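# Tuck the lid strip to close a cardboard box

## Task

Complete the box closure by bending the closing strip on the lid's loose edge down across the front wall and pushing its two side flaps into the side walls so that they keep it in place (a small rebound is acceptable). At the end the box must rest flat on the table on one of its two biggest faces (base or lid), with its walls upright and locked. Partial progress or a strip that rebounds more than a little can still get some credit, but the task fails if a side flap is pressed into or through the upper edge of a side wall.

## Robot and tools

Robot: two six-joint arms, left_arm and right_arm, each ending in a parallel two-finger gripper. The fingers extend along the gripper's +z axis and close along its y axis. The reported end_effector_position is the point between the pads, roughly 1 cm short of the fingertips. The arm roots sit at about (+0.002, +0.269, +0.018) m for left_arm and (+0.008, -0.287, +0.016) m for right_arm, both nearly unrotated. The names left and right do not indicate sides of any camera image.

Scene frame: origin at table-top height, midway between the arms and a few centimetres in from the table's near edge; +x points out over the table, +z up, and left_arm is on the +y side. Result lines list each gripper's position (m) and quat_wxyz in this frame; the printed position may be off, more so at long reach. A low bar and a plate behind the bases stick up to about 3 cm above the table and give no warning on contact.

execute_actions(actions): a list of actions, each a table of at most 15 rows; each row lasts one 1/30 s step, and if fewer than 15 rows are given the final row is repeated. Every row is one flat list of 14 numbers covering both arms, all in [-1, 1]: dx, dy, dz, rx, ry, rz, opening for left_arm, then the same seven for right_arm. The first six are an offset from where that gripper measured at the start of the action (for the first action in a call, the pose last reported), expressed in the gripper's own axes; each row is counted from that start, not from the preceding row. Scale: 1.0 equals 0.6 m for dx, dy, dz and 180 degrees for the rotation vector rx, ry, rz. Opening is absolute, not an offset: +1 fully open (0.093 m), -1 shut. An empty list just returns state and images.

move(target, speed, blocking): target is one 14-number row laid out as above, offsets in gripper axes from the pose in the latest result that showed one, same scale. Each gripper travels in a straight line toward its goal, paths ending together, lasting 0.5 to 10 s (cut off at 10 s). Rotation takes the shorter way. speed is top path speed in m/s, 0.002 to 0.5, default 0.25; turning is capped at twice that in rad/s. Openings are applied at the start. Paths do not avoid obstacles or the other arm, and grippers may lag, drift or overshoot the speed, especially with a straight arm. Faster approaches and goals set deeper past a contact push harder. The move: line reports the ending (done, off_target, moving, held, fault) and acting limits; paced means the sent pose was clipped, held means a safety check blocked steps, after which the arm may suddenly speed up. Distances to the goal are also given. With blocking=false you get a result after 0.5 s while it continues; use wait(0) to check, and send wait or stop before any new action or move.

wait(seconds): 0 to 10 s, arms keep their last command; returns early if a running move finishes. stop(): brakes a running move (needs stopping room; fingers keep moving). zoom_image(camera, region): camera is cam_high, cam_low, cam_left_wrist or cam_right_wrist, all 504x504; region [x0, y0, x1, y1] in pixels from the top-left, no larger than 504 by 504. read_manual(section): only licence texts. finished_scene(scene): pass the current scene's number to end it; irreversible.

Controller behaviour: each step the commanded pose is limited to within 70 mm and 16 degrees of the measured pose, then reached by damped inverse kinematics that favours position over orientation. After an action the arm only continues to its last clipped pose, so large displacements need several actions. Friction can leave the gripper up to about 31 mm short, and tiny commands may not move it. Hand target lines show where each gripper is currently being driven. A pose unreachable line means the clearance check altered or blocked that arm's command. Elbows stop just short of straight. Joint ranges (rad): waist -2.618 to 3.054, shoulder 0 to 3.142, elbow 0 to 3.142, wrist pitch -1.571 to 1.571, wrist yaw -1.571 to 1.571, wrist roll -2.094 to 2.094.

Grip readings: grip_measured uses the opening scale; pads touch near -0.94 and each mm of object width adds about 0.0208, with a fixed per-gripper error up to 0.02. Commanding below an object's width squeezes harder, to about 50 to 62 N per pad (less on thin parts under about 5 mm). Keep sending the same closing value to keep hold. The last Joint positions entry is the finger gap in metres, valid only when nothing blocks the fingers. Joint torques are raw, offset and noisy.

To hold an arm still, in a reply's first call send the offset back to its desired pose, then zeros afterward, always with its intended opening. The robot keeps acting on the last command while you think.

Hazards: do not knock or push anything off the table; avoid arm-to-arm collisions or hard presses; avoid drops, slams and excessive force, especially driving side flaps down into wall edges. Holding loads heats motors: MOTOR HOT from 75 °C, a 10 s stop at 90 °C, and at 100 °C the arm goes limp. FAULT lines report stops. The closed box must stay shut without the robot holding it and everything must settle shortly after you finish.

Each tool is called after "Emit:" as a command line: name --argument value for each argument, lists and objects as JSON in quotes; but a table of rows of numbers goes row by row, as --pt "numbers of a row", without its own name.

## Session

Emit:
execute_actions --actions '[]'

Scene clock: 0.00 s.
left_arm: end_effector_position=(+0.3763, +0.3088, +0.4194) grip_measured=+0.990 end_effector_quat_wxyz=(+0.703, -0.036, +0.710, +0.032) | right_arm: end_effector_position=(+0.3884, -0.2898, +0.4209) grip_measured=+1.000 end_effector_quat_wxyz=(+0.710, +0.011, +0.703, +0.026)
Joint positions: left_arm=[-0.005  1.039  1.055 -0.017 -0.016  0.012  0.093] | right_arm=[-0.016  1.041  1.054  0.017  0.013  0.017  0.093]
Joint velocities: left_arm=[-0.007  0.007 -0.027  0.007 -0.007 -0.066 -0.   ] | right_arm=[-0.002  0.002 -0.007 -0.022 -0.007  0.022  0.   ]
Joint torques (N m, as the arm reports them, + toward a larger angle): no reading
Motor temperatures (°C, as the motors report them): left_arm=[24 23 23 21 24 23] | right_arm=[25 23 24 24 22 24]
Hand target (left_arm): +0.376, +0.309, +0.419; +0.703, -0.036, +0.710, +0.032
Hand target (right_arm): +0.388, -0.290, +0.421; +0.710, +0.011, +0.703, +0.026

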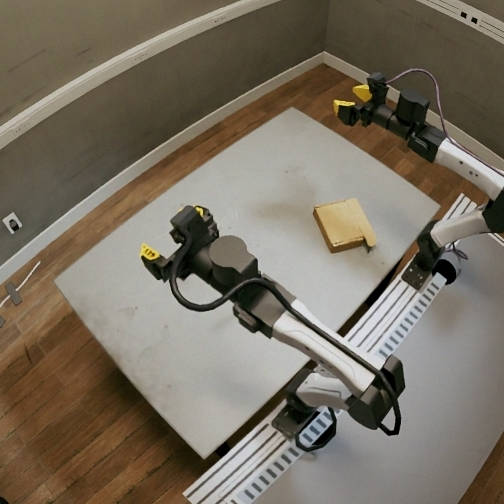

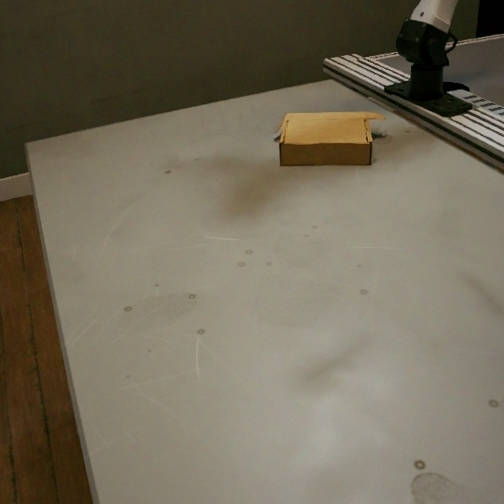

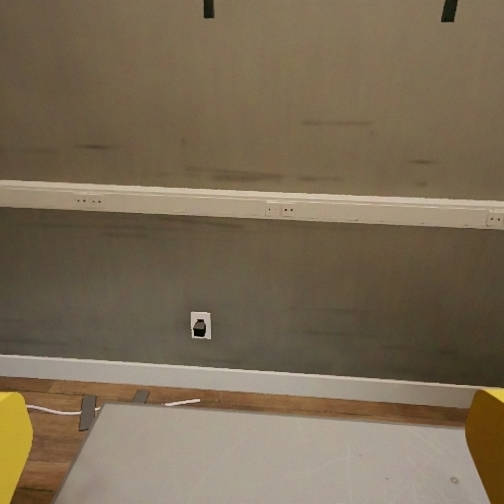

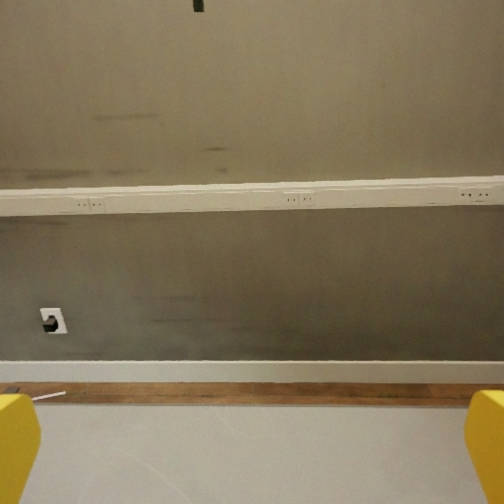

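Emit:
zoom_image --camera "cam_high" --region '[280, 170, 410, 280]'

Emit:
zoom_image --camera "cam_low" --region '[250, 80, 410, 190]'

Region (280, 170, 410, 280) of cam_high's 504x504 image, scaled by 3.877, with more detail than that image has; it fills the top 426 rows of this view, and the rest is white.

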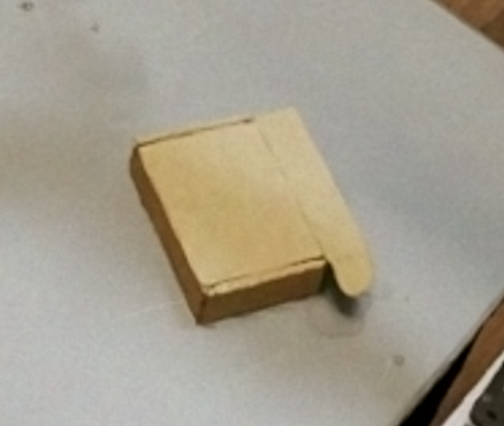

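Region (250, 80, 410, 190) of cam_low's 504x504 image, scaled by 3.150, with more detail than that image has; it fills the top 346 rows of this view, and the rest is white.

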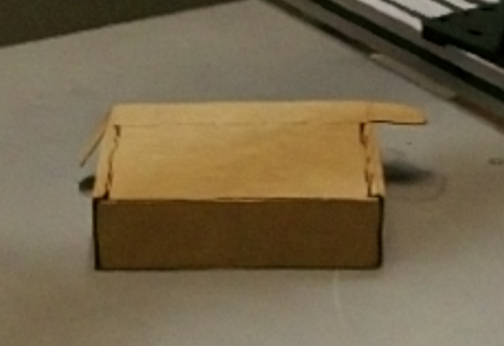

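Emit:
move --target '[0.1,-0.2,-0.2,0,0.5,0,1, 0.12,0.15,-0.3,0,0.5,0,1]'

Scene clock: 14.00 s.
left_arm: end_effector_position=(+0.2747, +0.1764, +0.3650) grip_measured=+0.990 end_effector_quat_wxyz=(+0.256, -0.024, +0.962, -0.092) | right_arm: end_effector_position=(+0.2156, -0.1997, +0.3603) grip_measured=+1.000 end_effector_quat_wxyz=(+0.277, -0.013, +0.952, +0.132)
Joint positions: left_arm=[-0.465  1.43   1.979 -1.569 -0.048 -0.411  0.093] | right_arm=[ 0.446  1.151  1.742 -1.537  0.055  0.439  0.093]
Joint velocities: left_arm=[-0.012 -0.002  0.012 -0.051  0.037  0.007 -0.   ] | right_arm=[-0.061 -0.007  0.017  0.037 -0.037 -0.066  0.   ]
Joint torques (N m, as the arm reports them, + toward a larger angle): left_arm=[ 0.2  -6.46  4.61  1.62  0.02  0.  ] | right_arm=[-0.45 -2.57  3.55  1.37 -0.2  -0.05]
Motor temperatures (°C, as the motors report them): left_arm=[24 24 25 25 24 23] | right_arm=[25 24 27 29 22 24]
Hand target (left_arm): +0.266, +0.180, +0.362; +0.246, -0.029, +0.964, -0.094
Hand target (right_arm): +0.209, -0.202, +0.351; +0.259, -0.010, +0.957, +0.131
Off the commanded pose (left_arm): 0.008 m, 32 deg; orientation clipped at the last step of the last action.
Off the commanded pose (right_arm): 0.012 m, 34 deg; orientation clipped at the last step of the last action.
joint sent to its limit (left arm) — the command would take joint 4 (wrist pitch) past its lower limit, so that joint was sent only as far as its limit.
joint sent to its limit (right arm) — the command would take joint 4 (wrist pitch) past its lower limit, so that joint was sent only as far as its limit.
move: off_target (left_arm, right_arm); limits=paced

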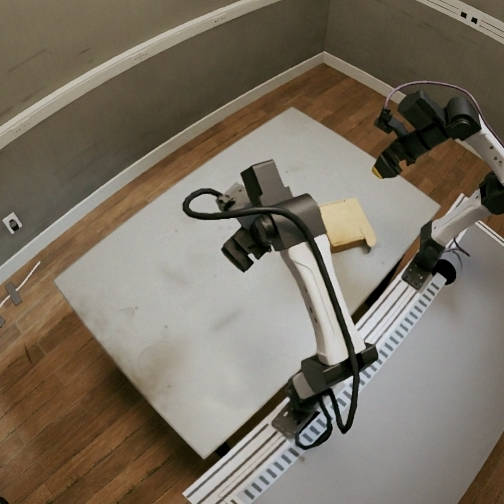

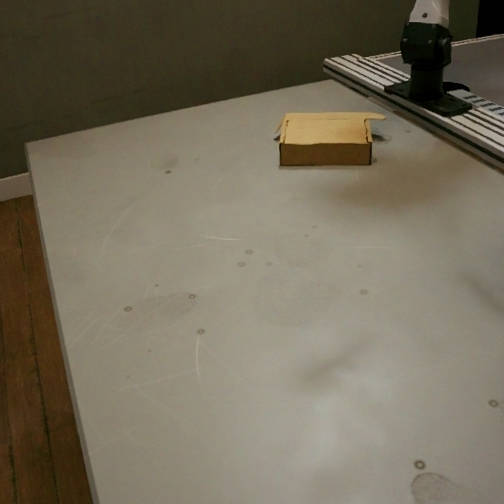

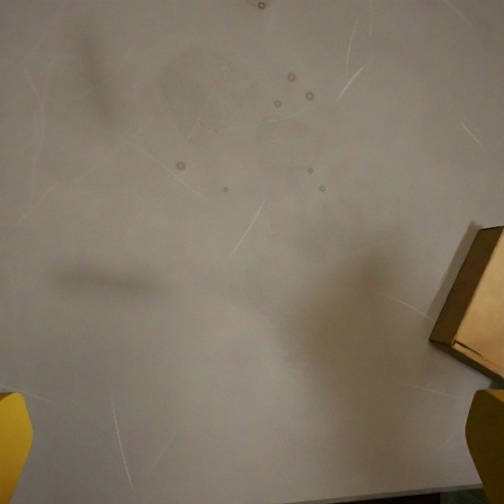

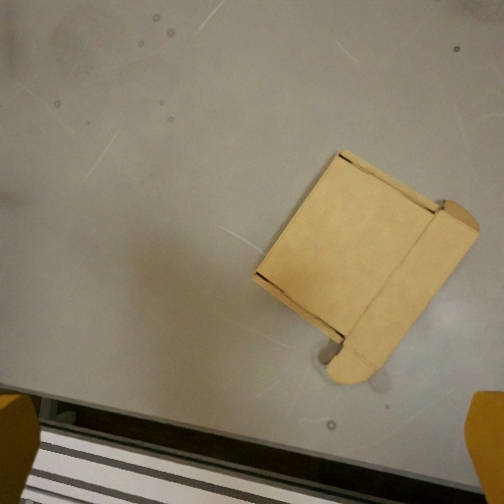

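Emit:
move --target '[0.1,0.25,0,0,0,0,1, -0.078,-0.282,0.5,0.133,0.152,0.178,0.3]'

Scene clock: 83.80 s.
left_arm: end_effector_position=(+0.2287, +0.3160, +0.3071) grip_measured=+0.990 end_effector_quat_wxyz=(+0.254, -0.024, +0.963, -0.088) | right_arm: end_effector_position=(+0.4272, -0.2844, +0.0924) grip_measured=+0.302 end_effector_quat_wxyz=(+0.007, +0.265, +0.964, -0.007)
Joint positions: left_arm=[ 0.351  1.174  1.551 -1.516  0.346  0.316  0.093] | right_arm=[-0.018  2.128  1.841 -1.257  0.053  0.568  0.06 ]
Joint velocities: left_arm=[-0.002 -0.007  0.007 -0.022 -0.051  0.037 -0.   ] | right_arm=[-0.007 -0.012  0.002  0.022 -0.007  0.007  0.001]
Joint torques (N m, as the arm reports them, + toward a larger angle): left_arm=[ 0.05 -4.4   5.24  1.43  0.29  0.12] | right_arm=[  0.02 -12.11   7.5    0.12   0.    -0.03]
Motor temperatures (°C, as the motors report them): left_arm=[24 27 26 25 24 23] | right_arm=[25 25 26 30 22 24]
Hand target (left_arm): +0.221, +0.313, +0.304; +0.251, -0.024, +0.963, -0.092
Hand target (right_arm): +0.427, -0.288, +0.095; +0.005, +0.270, +0.963, -0.013
Off the commanded pose (left_arm): 0.006 m, 1 deg.
Off the commanded pose (right_arm): 0.009 m, 1 deg.
move: done

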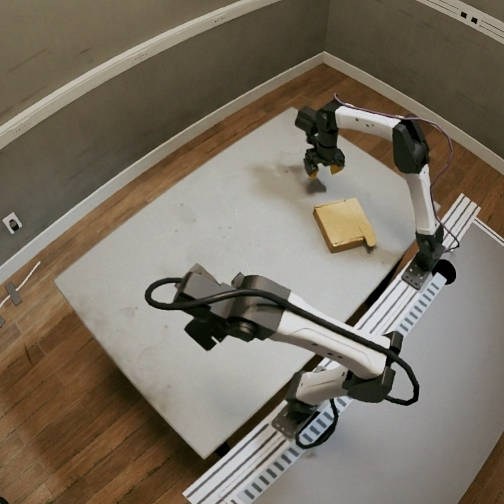

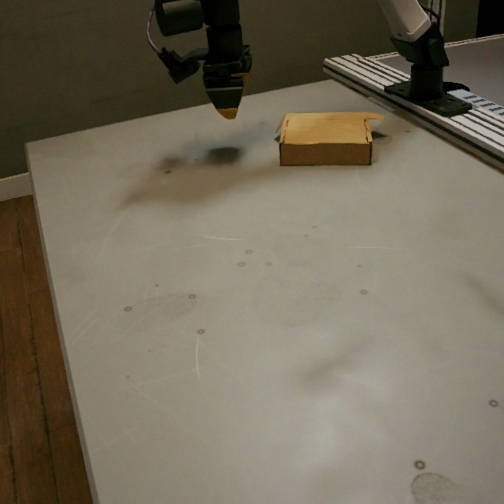

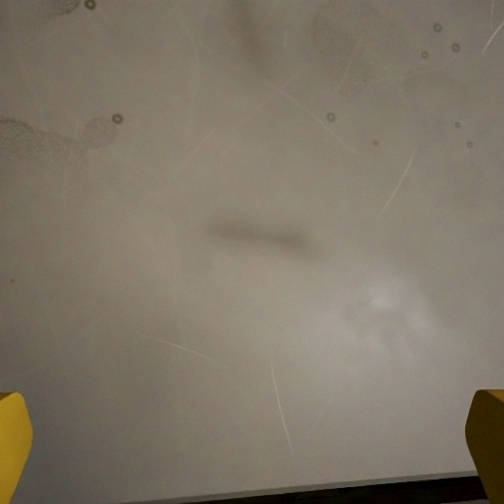

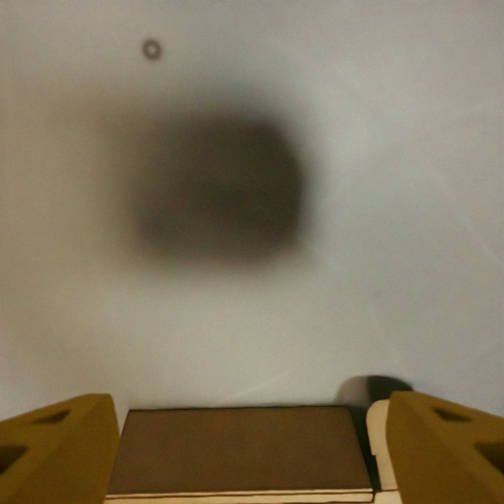

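Emit:
move --target '[0,0,0,0,0,0,1, 0.05,0,0.115,0,0,0,0.3]' --speed 0.1

Emit:
move --target '[0,0,0,0,0,0,1, 0.12,0,0.0,0,0,0,0.3]' --speed 0.05

Scene clock: 94.23 s.
left_arm: end_effector_position=(+0.2287, +0.3158, +0.3072) grip_measured=+0.990 end_effector_quat_wxyz=(+0.255, -0.023, +0.963, -0.088) | right_arm: end_effector_position=(+0.4068, -0.2755, +0.0265) grip_measured=+0.302 end_effector_quat_wxyz=(+0.011, +0.269, +0.963, -0.006)
Joint positions: left_arm=[ 0.351  1.174  1.551 -1.516  0.348  0.318  0.093] | right_arm=[ 0.001  2.096  1.522 -0.963  0.053  0.594  0.06 ]
Joint velocities: left_arm=[ 0.017 -0.007  0.002 -0.095 -0.037  0.037 -0.001] | right_arm=[-0.007 -0.007 -0.002  0.022 -0.095  0.022 -0.   ]
Joint torques (N m, as the arm reports them, + toward a larger angle): left_arm=[-0.64 -2.66  7.05  1.57  0.18  0.03] | right_arm=[  1.46 -12.88   4.37   0.37  -0.01   0.01]
Motor temperatures (°C, as the motors report them): left_arm=[24 27 26 25 24 23] | right_arm=[25 29 28 29 22 24]
Hand target (left_arm): +0.229, +0.316, +0.307; +0.254, -0.024, +0.963, -0.088
Hand target (right_arm): +0.401, -0.270, +0.024; +0.007, +0.265, +0.964, -0.007
Off the commanded pose (left_arm): 0.000 m, 0 deg.
Off the commanded pose (right_arm): 0.008 m, 1 deg.
move: done

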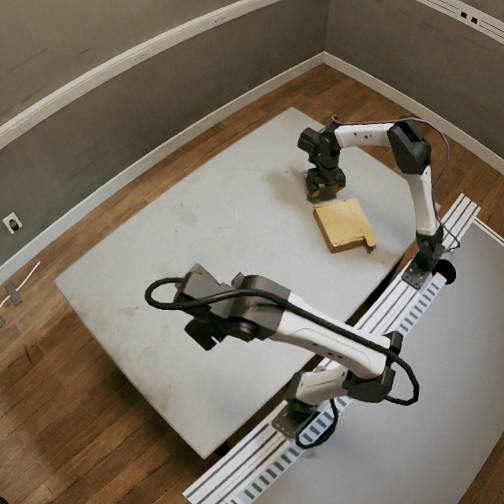

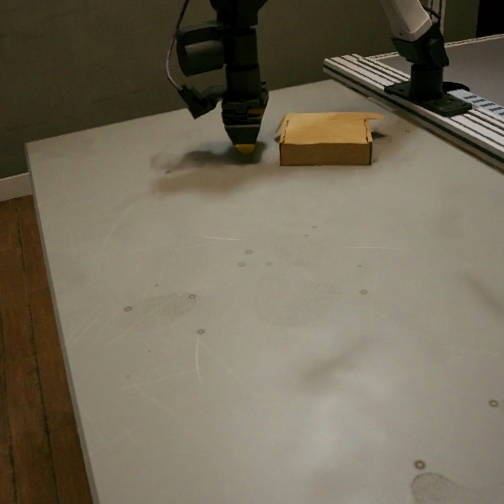

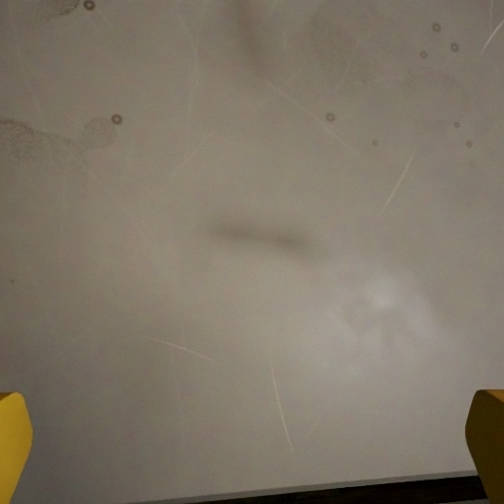

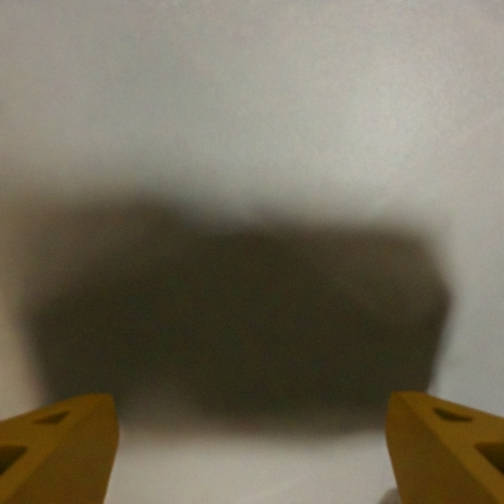

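Scene clock: 95.93 s.
left_arm: end_effector_position=(+0.2287, +0.3158, +0.3072) grip_measured=+0.990 end_effector_quat_wxyz=(+0.255, -0.023, +0.963, -0.088) | right_arm: end_effector_position=(+0.3525, -0.2426, +0.0306) grip_measured=+0.302 end_effector_quat_wxyz=(+0.015, +0.271, +0.962, -0.002)
Joint positions: left_arm=[ 0.351  1.174  1.551 -1.516  0.348  0.318  0.093] | right_arm=[ 0.104  1.906  1.252 -0.877  0.053  0.703  0.06 ]
Joint velocities: left_arm=[-0.002  0.017 -0.007 -0.051  0.007  0.007 -0.   ] | right_arm=[ 0.012  0.007 -0.002 -0.037 -0.022 -0.037  0.   ]
Joint torques (N m, as the arm reports them, + toward a larger angle): left_arm=[-0.74 -2.69  7.05  1.6   0.19  0.05] | right_arm=[  1.5  -10.68   4.08   0.41  -0.05   0.  ]
Motor temperatures (°C, as the motors report them): left_arm=[24 27 26 25 24 23] | right_arm=[25 29 28 28 22 24]
Hand target (left_arm): +0.229, +0.316, +0.307; +0.255, -0.023, +0.963, -0.088
Hand target (right_arm): +0.345, -0.239, +0.027; +0.011, +0.269, +0.963, -0.004
Off the commanded pose (left_arm): 0.000 m, 0 deg.
Off the commanded pose (right_arm): 0.010 m, 1 deg.
move: done

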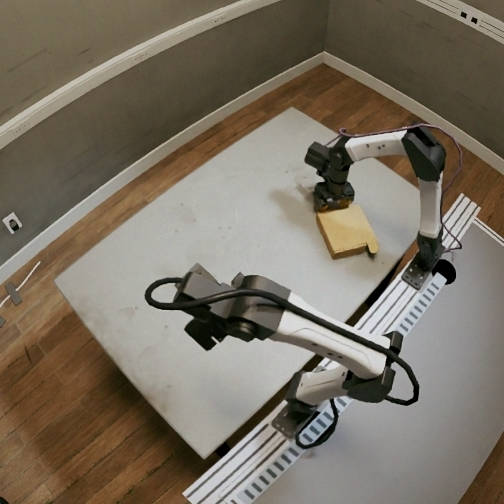

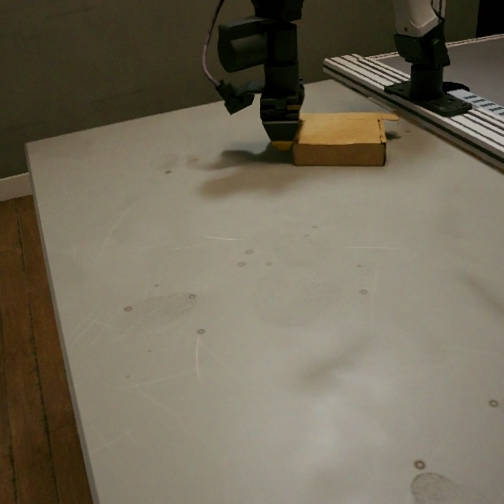

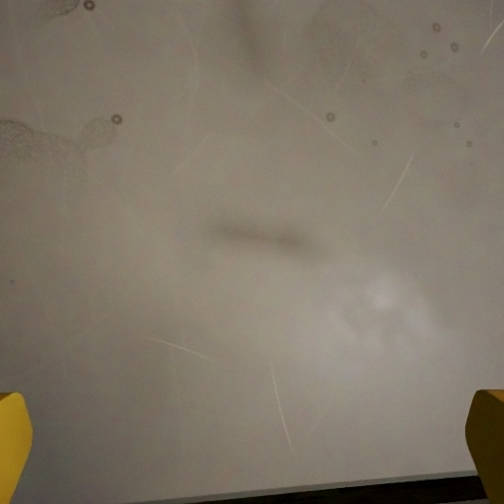

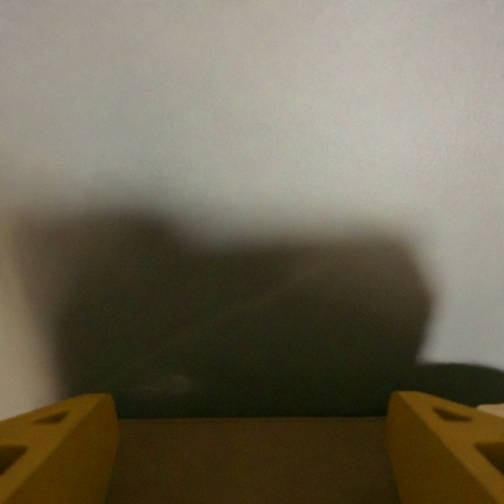

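Emit:
move --target '[0,0,0,0,0,0,1, 0.085,0.02,0.01,0,0,0.11,0.3]' --speed 0.04

Emit:
move --target '[0,0,0,0,0,0,1, 0.085,0.02,0.005,0,0,0.11,0.3]' --speed 0.04

Emit:
move --target '[0,0,0,0,0,0,1, 0.085,0.02,0.005,0,0,0.11,0.3]' --speed 0.04

Scene clock: 107.33 s.
left_arm: end_effector_position=(+0.2287, +0.3158, +0.3072) grip_measured=+0.990 end_effector_quat_wxyz=(+0.255, -0.023, +0.963, -0.088) | right_arm: end_effector_position=(+0.3229, -0.2085, +0.0289) grip_measured=+0.302 end_effector_quat_wxyz=(+0.018, +0.435, +0.900, +0.006)
Joint positions: left_arm=[ 0.351  1.174  1.551 -1.516  0.348  0.318  0.093] | right_arm=[ 0.221  1.83   1.134 -0.832  0.053  1.17   0.06 ]
Joint velocities: left_arm=[ 0.002 -0.032 -0.017  0.007 -0.007  0.007 -0.001] | right_arm=[ 0.002  0.002  0.002  0.007 -0.007 -0.037 -0.001]
Joint torques (N m, as the arm reports them, + toward a larger angle): left_arm=[-0.58 -2.53  7.    1.57  0.19  0.07] | right_arm=[ 1.52 -9.76  4.06  0.44 -0.03  0.  ]
Motor temperatures (°C, as the motors report them): left_arm=[24 26 27 26 24 23] | right_arm=[25 31 28 28 22 24]
Hand target (left_arm): +0.229, +0.316, +0.307; +0.255, -0.023, +0.963, -0.088
Hand target (right_arm): +0.315, -0.206, +0.024; +0.014, +0.433, +0.901, +0.002
Off the commanded pose (left_arm): 0.000 m, 0 deg.
Off the commanded pose (right_arm): 0.010 m, 1 deg.
move: done

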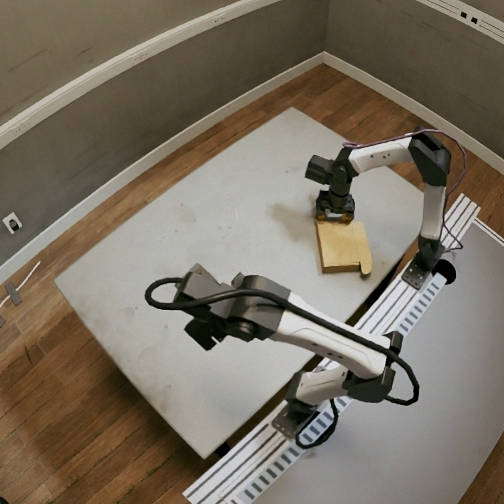

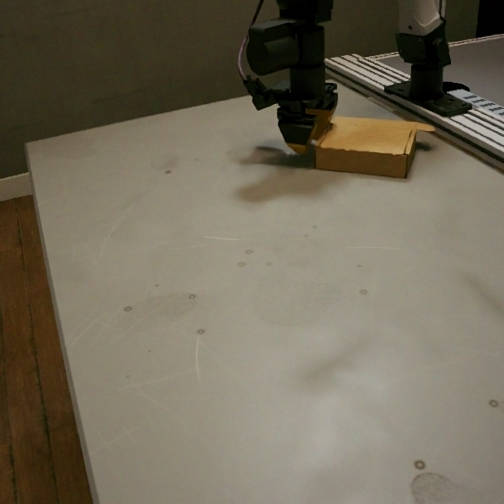

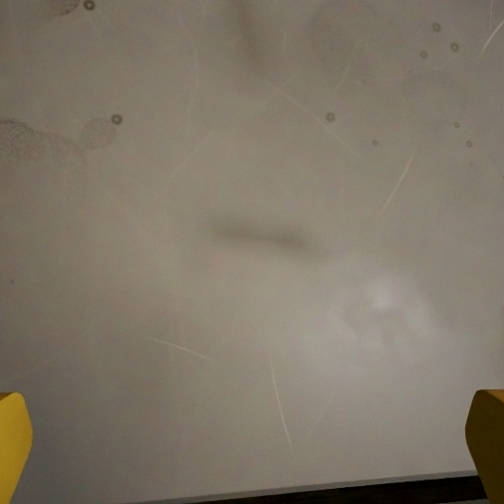

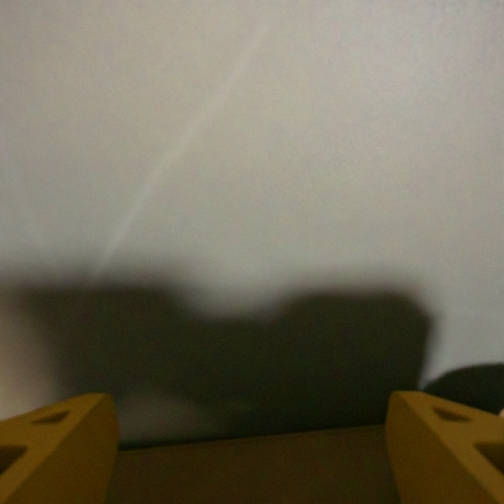

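Scene clock: 111.93 s.
left_arm: end_effector_position=(+0.2287, +0.3158, +0.3072) grip_measured=+0.990 end_effector_quat_wxyz=(+0.255, -0.023, +0.963, -0.088) | right_arm: end_effector_position=(+0.3090, -0.1617, +0.0308) grip_measured=+0.302 end_effector_quat_wxyz=(+0.018, +0.585, +0.810, +0.016)
Joint positions: left_arm=[ 0.351  1.174  1.551 -1.516  0.348  0.318  0.093] | right_arm=[ 0.371  1.83   1.134 -0.826  0.053  1.671  0.06 ]
Joint velocities: left_arm=[ 0.017 -0.007  0.007 -0.066  0.022  0.081 -0.   ] | right_arm=[ 0.012 -0.007 -0.002 -0.022  0.022  0.022 -0.   ]
Joint torques (N m, as the arm reports them, + toward a larger angle): left_arm=[-0.59 -2.61  6.95  1.57  0.17  0.09] | right_arm=[ 1.62 -9.82  3.86  0.36  0.02 -0.03]
Motor temperatures (°C, as the motors report them): left_arm=[24 26 27 26 24 23] | right_arm=[25 32 28 28 22 24]
Hand target (left_arm): +0.229, +0.316, +0.307; +0.255, -0.023, +0.963, -0.088
Hand target (right_arm): +0.300, -0.161, +0.026; +0.015, +0.583, +0.812, +0.011
Off the commanded pose (left_arm): 0.000 m, 0 deg.
Off the commanded pose (right_arm): 0.010 m, 1 deg.
move: done

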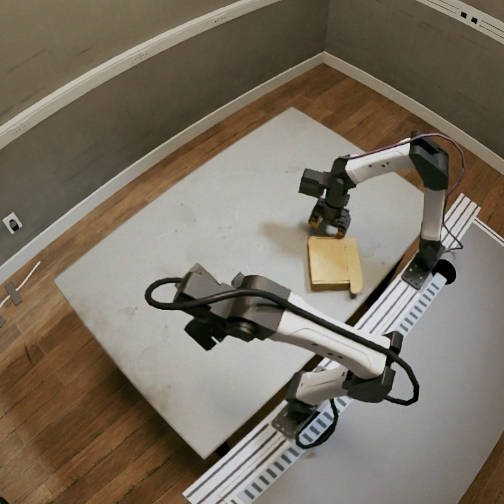

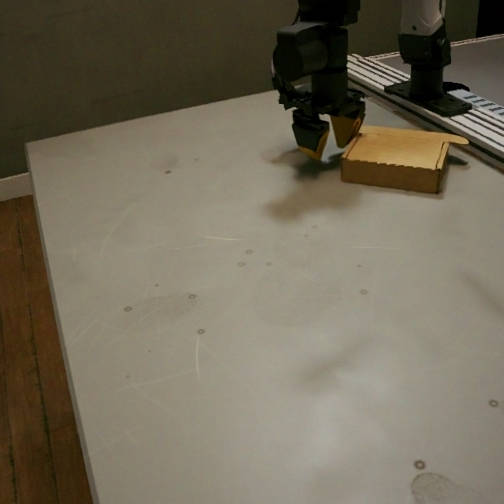

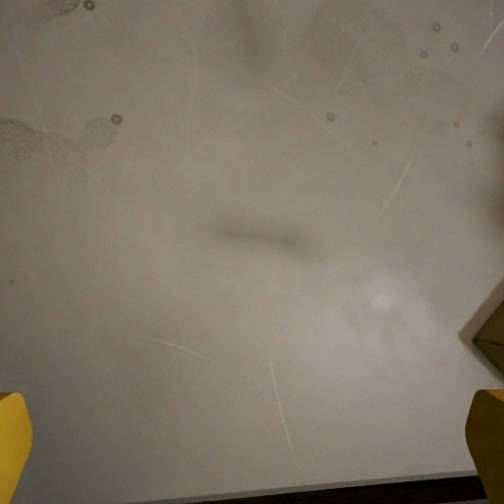

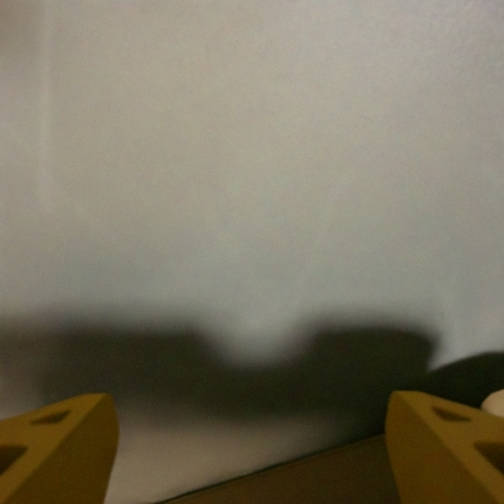

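Scene clock: 116.50 s.
left_arm: end_effector_position=(+0.2287, +0.3158, +0.3072) grip_measured=+0.990 end_effector_quat_wxyz=(+0.255, -0.023, +0.963, -0.088) | right_arm: end_effector_position=(+0.3047, -0.1181, +0.0298) grip_measured=+0.302 end_effector_quat_wxyz=(+0.013, +0.704, +0.709, +0.025)
Joint positions: left_arm=[ 0.351  1.174  1.551 -1.516  0.348  0.318  0.093] | right_arm=[ 0.492  1.883  1.193 -0.827  0.051  2.104  0.06 ]
Joint velocities: left_arm=[-0.017 -0.002 -0.007 -0.037 -0.037  0.007 -0.   ] | right_arm=[-0.007  0.012  0.017 -0.022 -0.051  0.007  0.   ]
Joint torques (N m, as the arm reports them, + toward a larger angle): left_arm=[-0.6  -2.63  7.14  1.55  0.19  0.06] | right_arm=[ 1.61 -8.01  7.01  0.19 -0.2   0.  ]
Motor temperatures (°C, as the motors report them): left_arm=[24 26 27 26 24 23] | right_arm=[25 32 29 27 22 24]
Hand target (left_arm): +0.229, +0.316, +0.307; +0.255, -0.023, +0.963, -0.088
Hand target (right_arm): +0.303, -0.109, +0.028; +0.004, +0.701, +0.713, +0.024
Off the commanded pose (left_arm): 0.000 m, 0 deg.
Off the commanded pose (right_arm): 0.009 m, 2 deg.
joint sent to its limit (right arm) — the command would take joint 6 (wrist roll) past its upper limit, so that joint was sent only as far as its limit.
move: done

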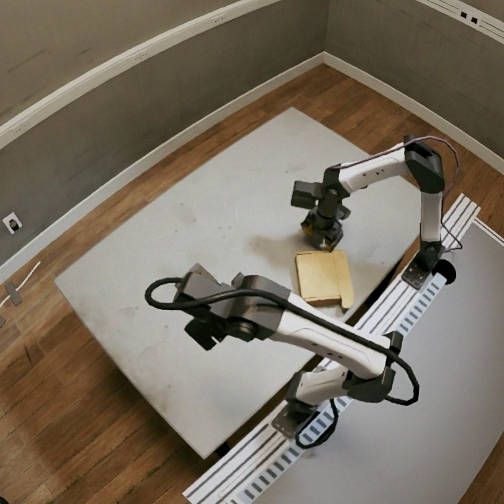

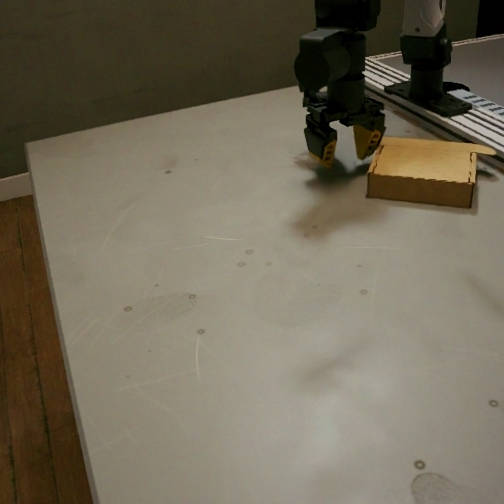

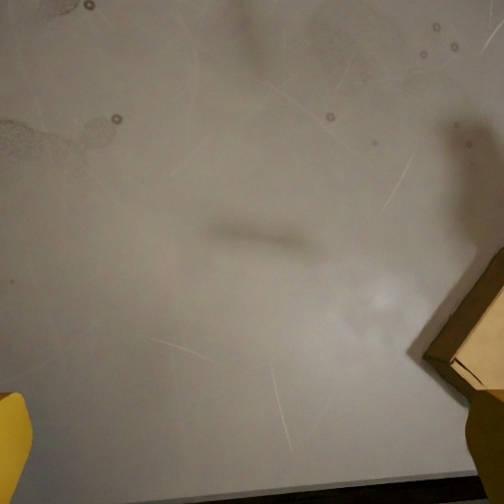

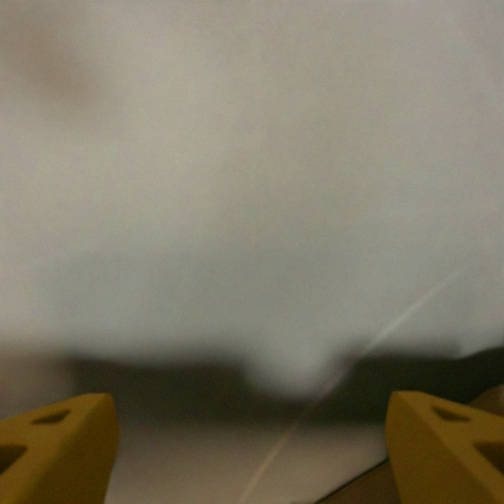

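Emit:
move --target '[0,0,0,0,0,0,1, -0.03,0.02,-0.12,0,0,0,0.3]' --speed 0.1

Emit:
move --target '[0,0,0,0,0,0,1, 0.13,-0.1,-0.25,0,0,-0.5,0.3]'

Scene clock: 122.63 s.
left_arm: end_effector_position=(+0.2287, +0.3158, +0.3072) grip_measured=+0.990 end_effector_quat_wxyz=(+0.255, -0.023, +0.963, -0.088) | right_arm: end_effector_position=(+0.3124, -0.1363, +0.0965) grip_measured=+0.302 end_effector_quat_wxyz=(+0.013, +0.704, +0.709, +0.022)
Joint positions: left_arm=[ 0.351  1.174  1.551 -1.516  0.348  0.318  0.093] | right_arm=[ 0.442  1.799  1.367 -1.088  0.051  2.054  0.06 ]
Joint velocities: left_arm=[-0.017 -0.012 -0.007 -0.037  0.037 -0.11  -0.001] | right_arm=[-0.002 -0.002 -0.007 -0.037 -0.037 -0.007 -0.   ]
Joint torques (N m, as the arm reports them, + toward a larger angle): left_arm=[-0.66 -2.64  6.94  1.55  0.17  0.07] | right_arm=[-0.39 -9.57  7.19  0.1  -0.06 -0.12]
Motor temperatures (°C, as the motors report them): left_arm=[24 26 28 26 24 23] | right_arm=[25 32 29 27 22 24]
Hand target (left_arm): +0.229, +0.316, +0.307; +0.255, -0.023, +0.963, -0.088
Hand target (right_arm): +0.315, -0.138, +0.102; +0.013, +0.704, +0.709, +0.025
Off the commanded pose (left_arm): 0.000 m, 0 deg.
Off the commanded pose (right_arm): 0.006 m, 0 deg.
move: done

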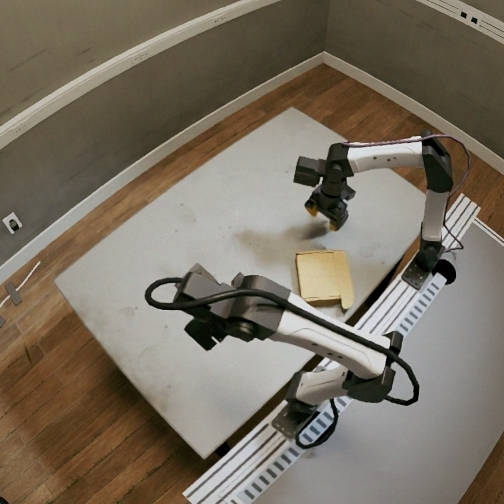

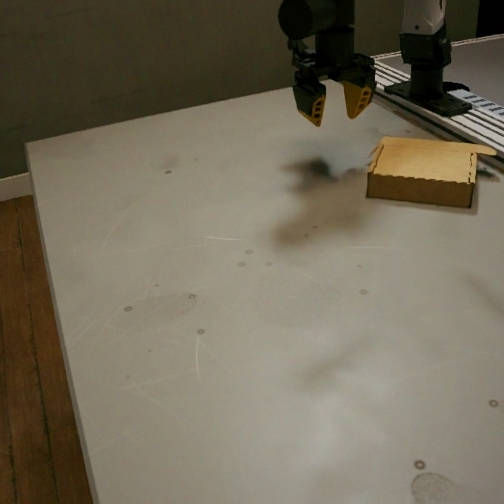

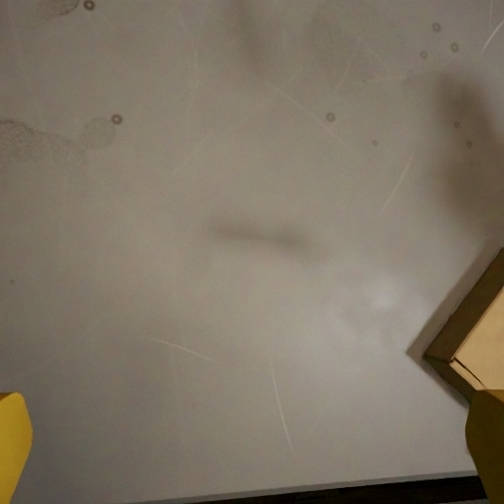

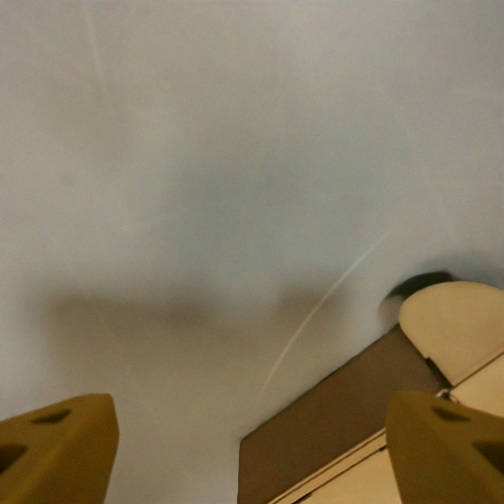

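Scene clock: 126.30 s.
left_arm: end_effector_position=(+0.2287, +0.3158, +0.3072) grip_measured=+0.990 end_effector_quat_wxyz=(+0.255, -0.023, +0.963, -0.088) | right_arm: end_effector_position=(+0.2491, -0.0631, +0.2403) grip_measured=+0.302 end_effector_quat_wxyz=(+0.057, +0.009, +0.997, +0.049)
Joint positions: left_arm=[ 0.351  1.174  1.551 -1.516  0.348  0.318  0.093] | right_arm=[ 0.747  1.725  1.833 -1.54   0.051  0.809  0.06 ]
Joint velocities: left_arm=[-0.007  0.007 -0.022 -0.154 -0.037 -0.022  0.   ] | right_arm=[ 0.002 -0.022 -0.017  0.007 -0.022  0.007 -0.   ]
Joint torques (N m, as the arm reports them, + toward a larger angle): left_arm=[-0.63 -2.67  7.04  1.6   0.21  0.05] | right_arm=[ 1.41 -8.85  7.22  0.41  0.01 -0.14]
Motor temperatures (°C, as the motors report them): left_arm=[24 26 28 26 24 23] | right_arm=[25 32 30 27 22 24]
Hand target (left_arm): +0.229, +0.316, +0.307; +0.255, -0.023, +0.963, -0.088
Hand target (right_arm): +0.246, -0.061, +0.246; +0.062, -0.003, +0.997, +0.051
Off the commanded pose (left_arm): 0.000 m, 0 deg.
Off the commanded pose (right_arm): 0.007 m, 6 deg.
joint sent to its limit (right arm) — the command would take joint 4 (wrist pitch) past its lower limit, so that joint was sent only as far as its limit.
move: off_target (right_arm)

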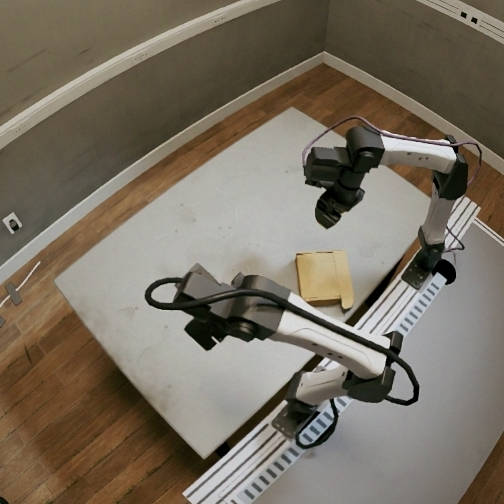

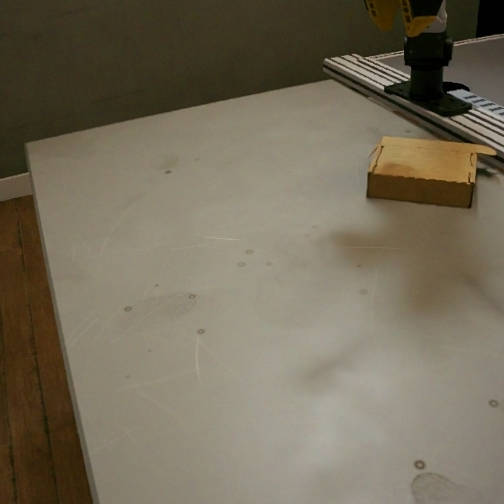

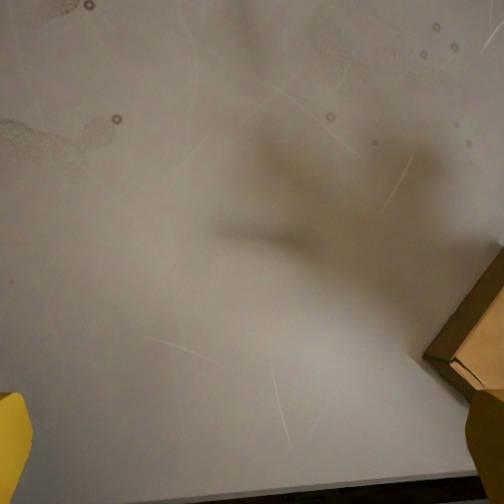

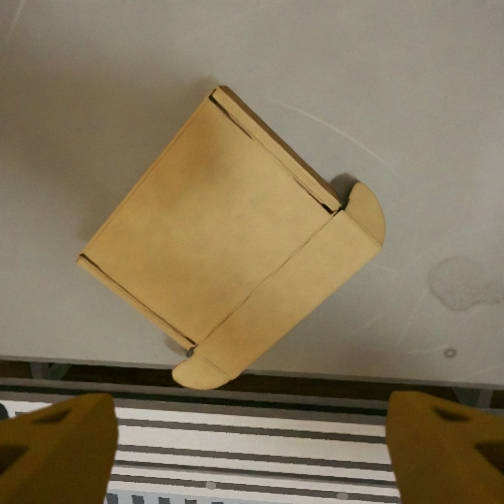

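Emit:
move --target '[0,0,0,0,0,0,1, 0.043,0.055,0.27,0.014,0.047,-0.272,0.8]' --speed 0.15

Emit:
move --target '[0,0,0,0,0,0,1, 0,0,0.07,0,0,0,0.8]' --speed 0.03

Scene clock: 146.93 s.
left_arm: end_effector_position=(+0.2287, +0.3158, +0.3072) grip_measured=+0.990 end_effector_quat_wxyz=(+0.255, -0.023, +0.963, -0.088) | right_arm: end_effector_position=(+0.2467, -0.0154, +0.0925) grip_measured=+0.798 end_effector_quat_wxyz=(+0.016, -0.396, +0.918, +0.004)
Joint positions: left_arm=[ 0.351  1.174  1.551 -1.516  0.348  0.318  0.093] | right_arm=[ 0.825  1.921  1.489 -1.122  0.044  0.061  0.084]
Joint velocities: left_arm=[ 0.017 -0.012  0.002  0.037  0.022  0.037  0.   ] | right_arm=[-0.007 -0.007 -0.007  0.037 -0.007  0.066  0.001]
Joint torques (N m, as the arm reports them, + toward a larger angle): left_arm=[-0.66 -2.6   6.99  1.57  0.17  0.08] | right_arm=[ 1.44 -9.23  4.87  0.45 -0.16 -0.13]
Motor temperatures (°C, as the motors report them): left_arm=[24 25 29 26 24 23] | right_arm=[25 33 31 27 22 24]
Hand target (left_arm): +0.229, +0.316, +0.307; +0.255, -0.023, +0.963, -0.088
Hand target (right_arm): +0.238, -0.015, +0.080; +0.001, -0.408, +0.913, +0.001
Off the commanded pose (left_arm): 0.000 m, 0 deg.
Off the commanded pose (right_arm): 0.013 m, 2 deg.
move: off_target (right_arm)

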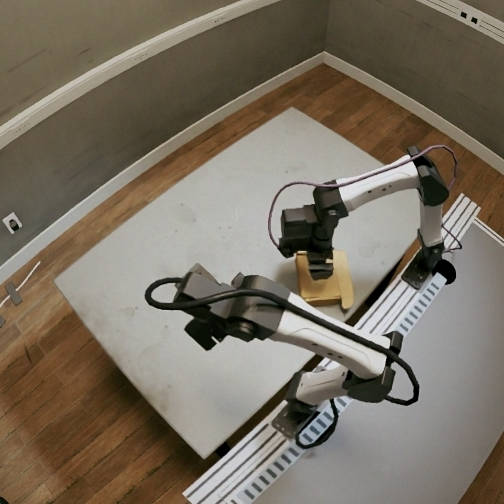

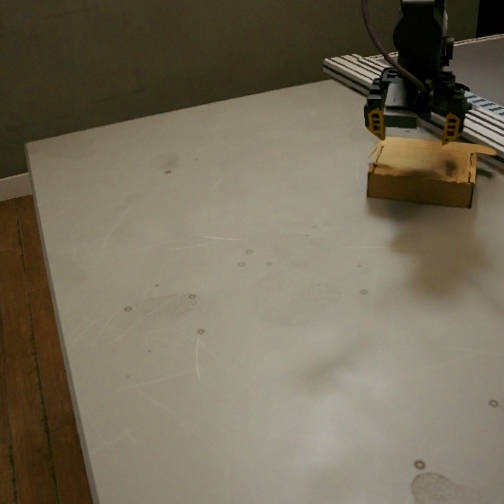

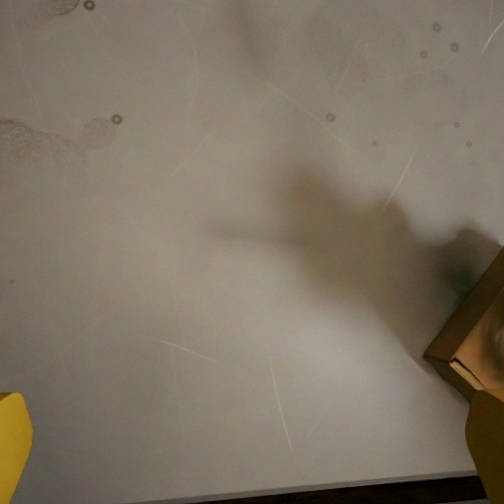

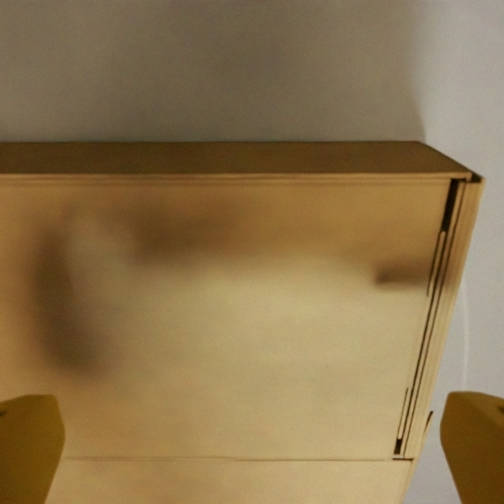

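Scene clock: 148.70 s.
left_arm: end_effector_position=(+0.2287, +0.3158, +0.3072) grip_measured=+0.990 end_effector_quat_wxyz=(+0.255, -0.023, +0.963, -0.088) | right_arm: end_effector_position=(+0.2504, -0.0094, +0.0646) grip_measured=+0.798 end_effector_quat_wxyz=(+0.030, -0.395, +0.918, +0.011)
Joint positions: left_arm=[ 0.351  1.174  1.551 -1.516  0.348  0.318  0.093] | right_arm=[ 0.825  1.942  1.403 -0.981  0.044  0.061  0.084]
Joint velocities: left_arm=[-0.007 -0.007  0.007 -0.022  0.037  0.066 -0.   ] | right_arm=[ 0.032 -0.007 -0.002  0.051 -0.037 -0.037 -0.   ]
Joint torques (N m, as the arm reports them, + toward a larger angle): left_arm=[-0.44 -2.71  7.02  1.58  0.19  0.05] | right_arm=[-0.02 -9.09  4.44  0.45 -0.09 -0.11]
Motor temperatures (°C, as the motors report them): left_arm=[24 25 29 26 24 23] | right_arm=[25 33 31 27 22 24]
Hand target (left_arm): +0.229, +0.316, +0.307; +0.255, -0.023, +0.963, -0.088
Hand target (right_arm): +0.247, -0.015, +0.051; +0.016, -0.396, +0.918, +0.004
Off the commanded pose (left_arm): 0.000 m, 0 deg.
Off the commanded pose (right_arm): 0.015 m, 2 deg.
move: off_target (right_arm)

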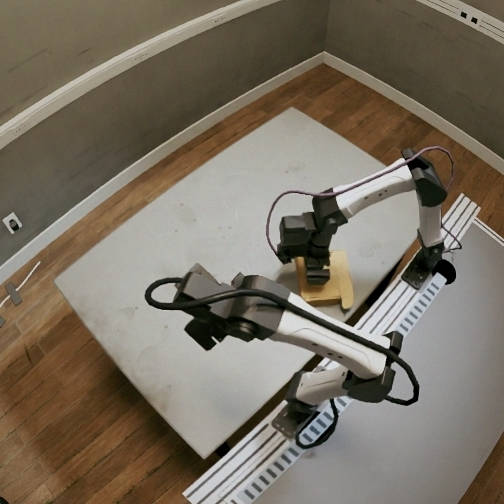

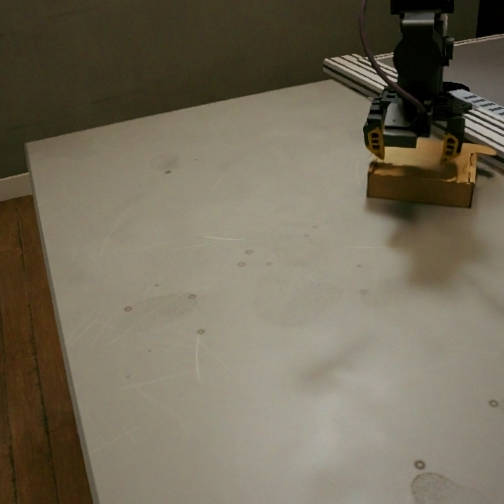

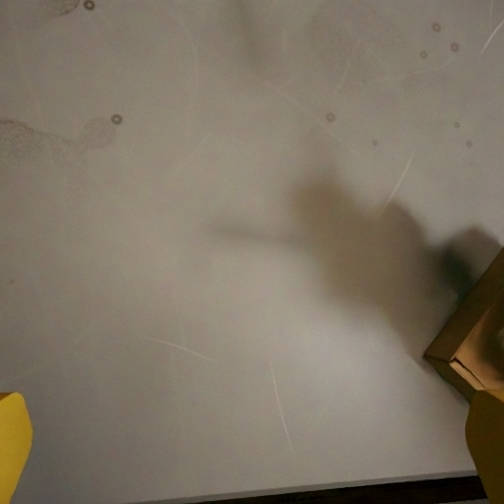

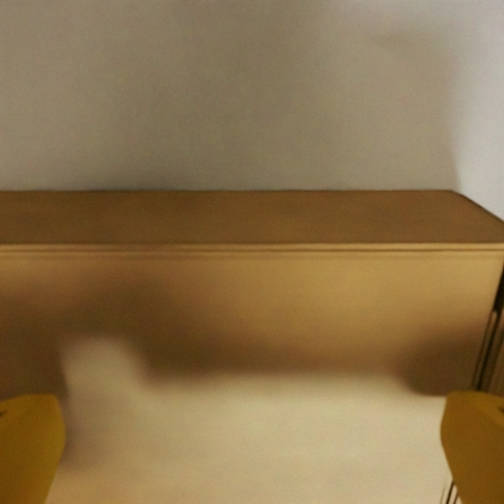

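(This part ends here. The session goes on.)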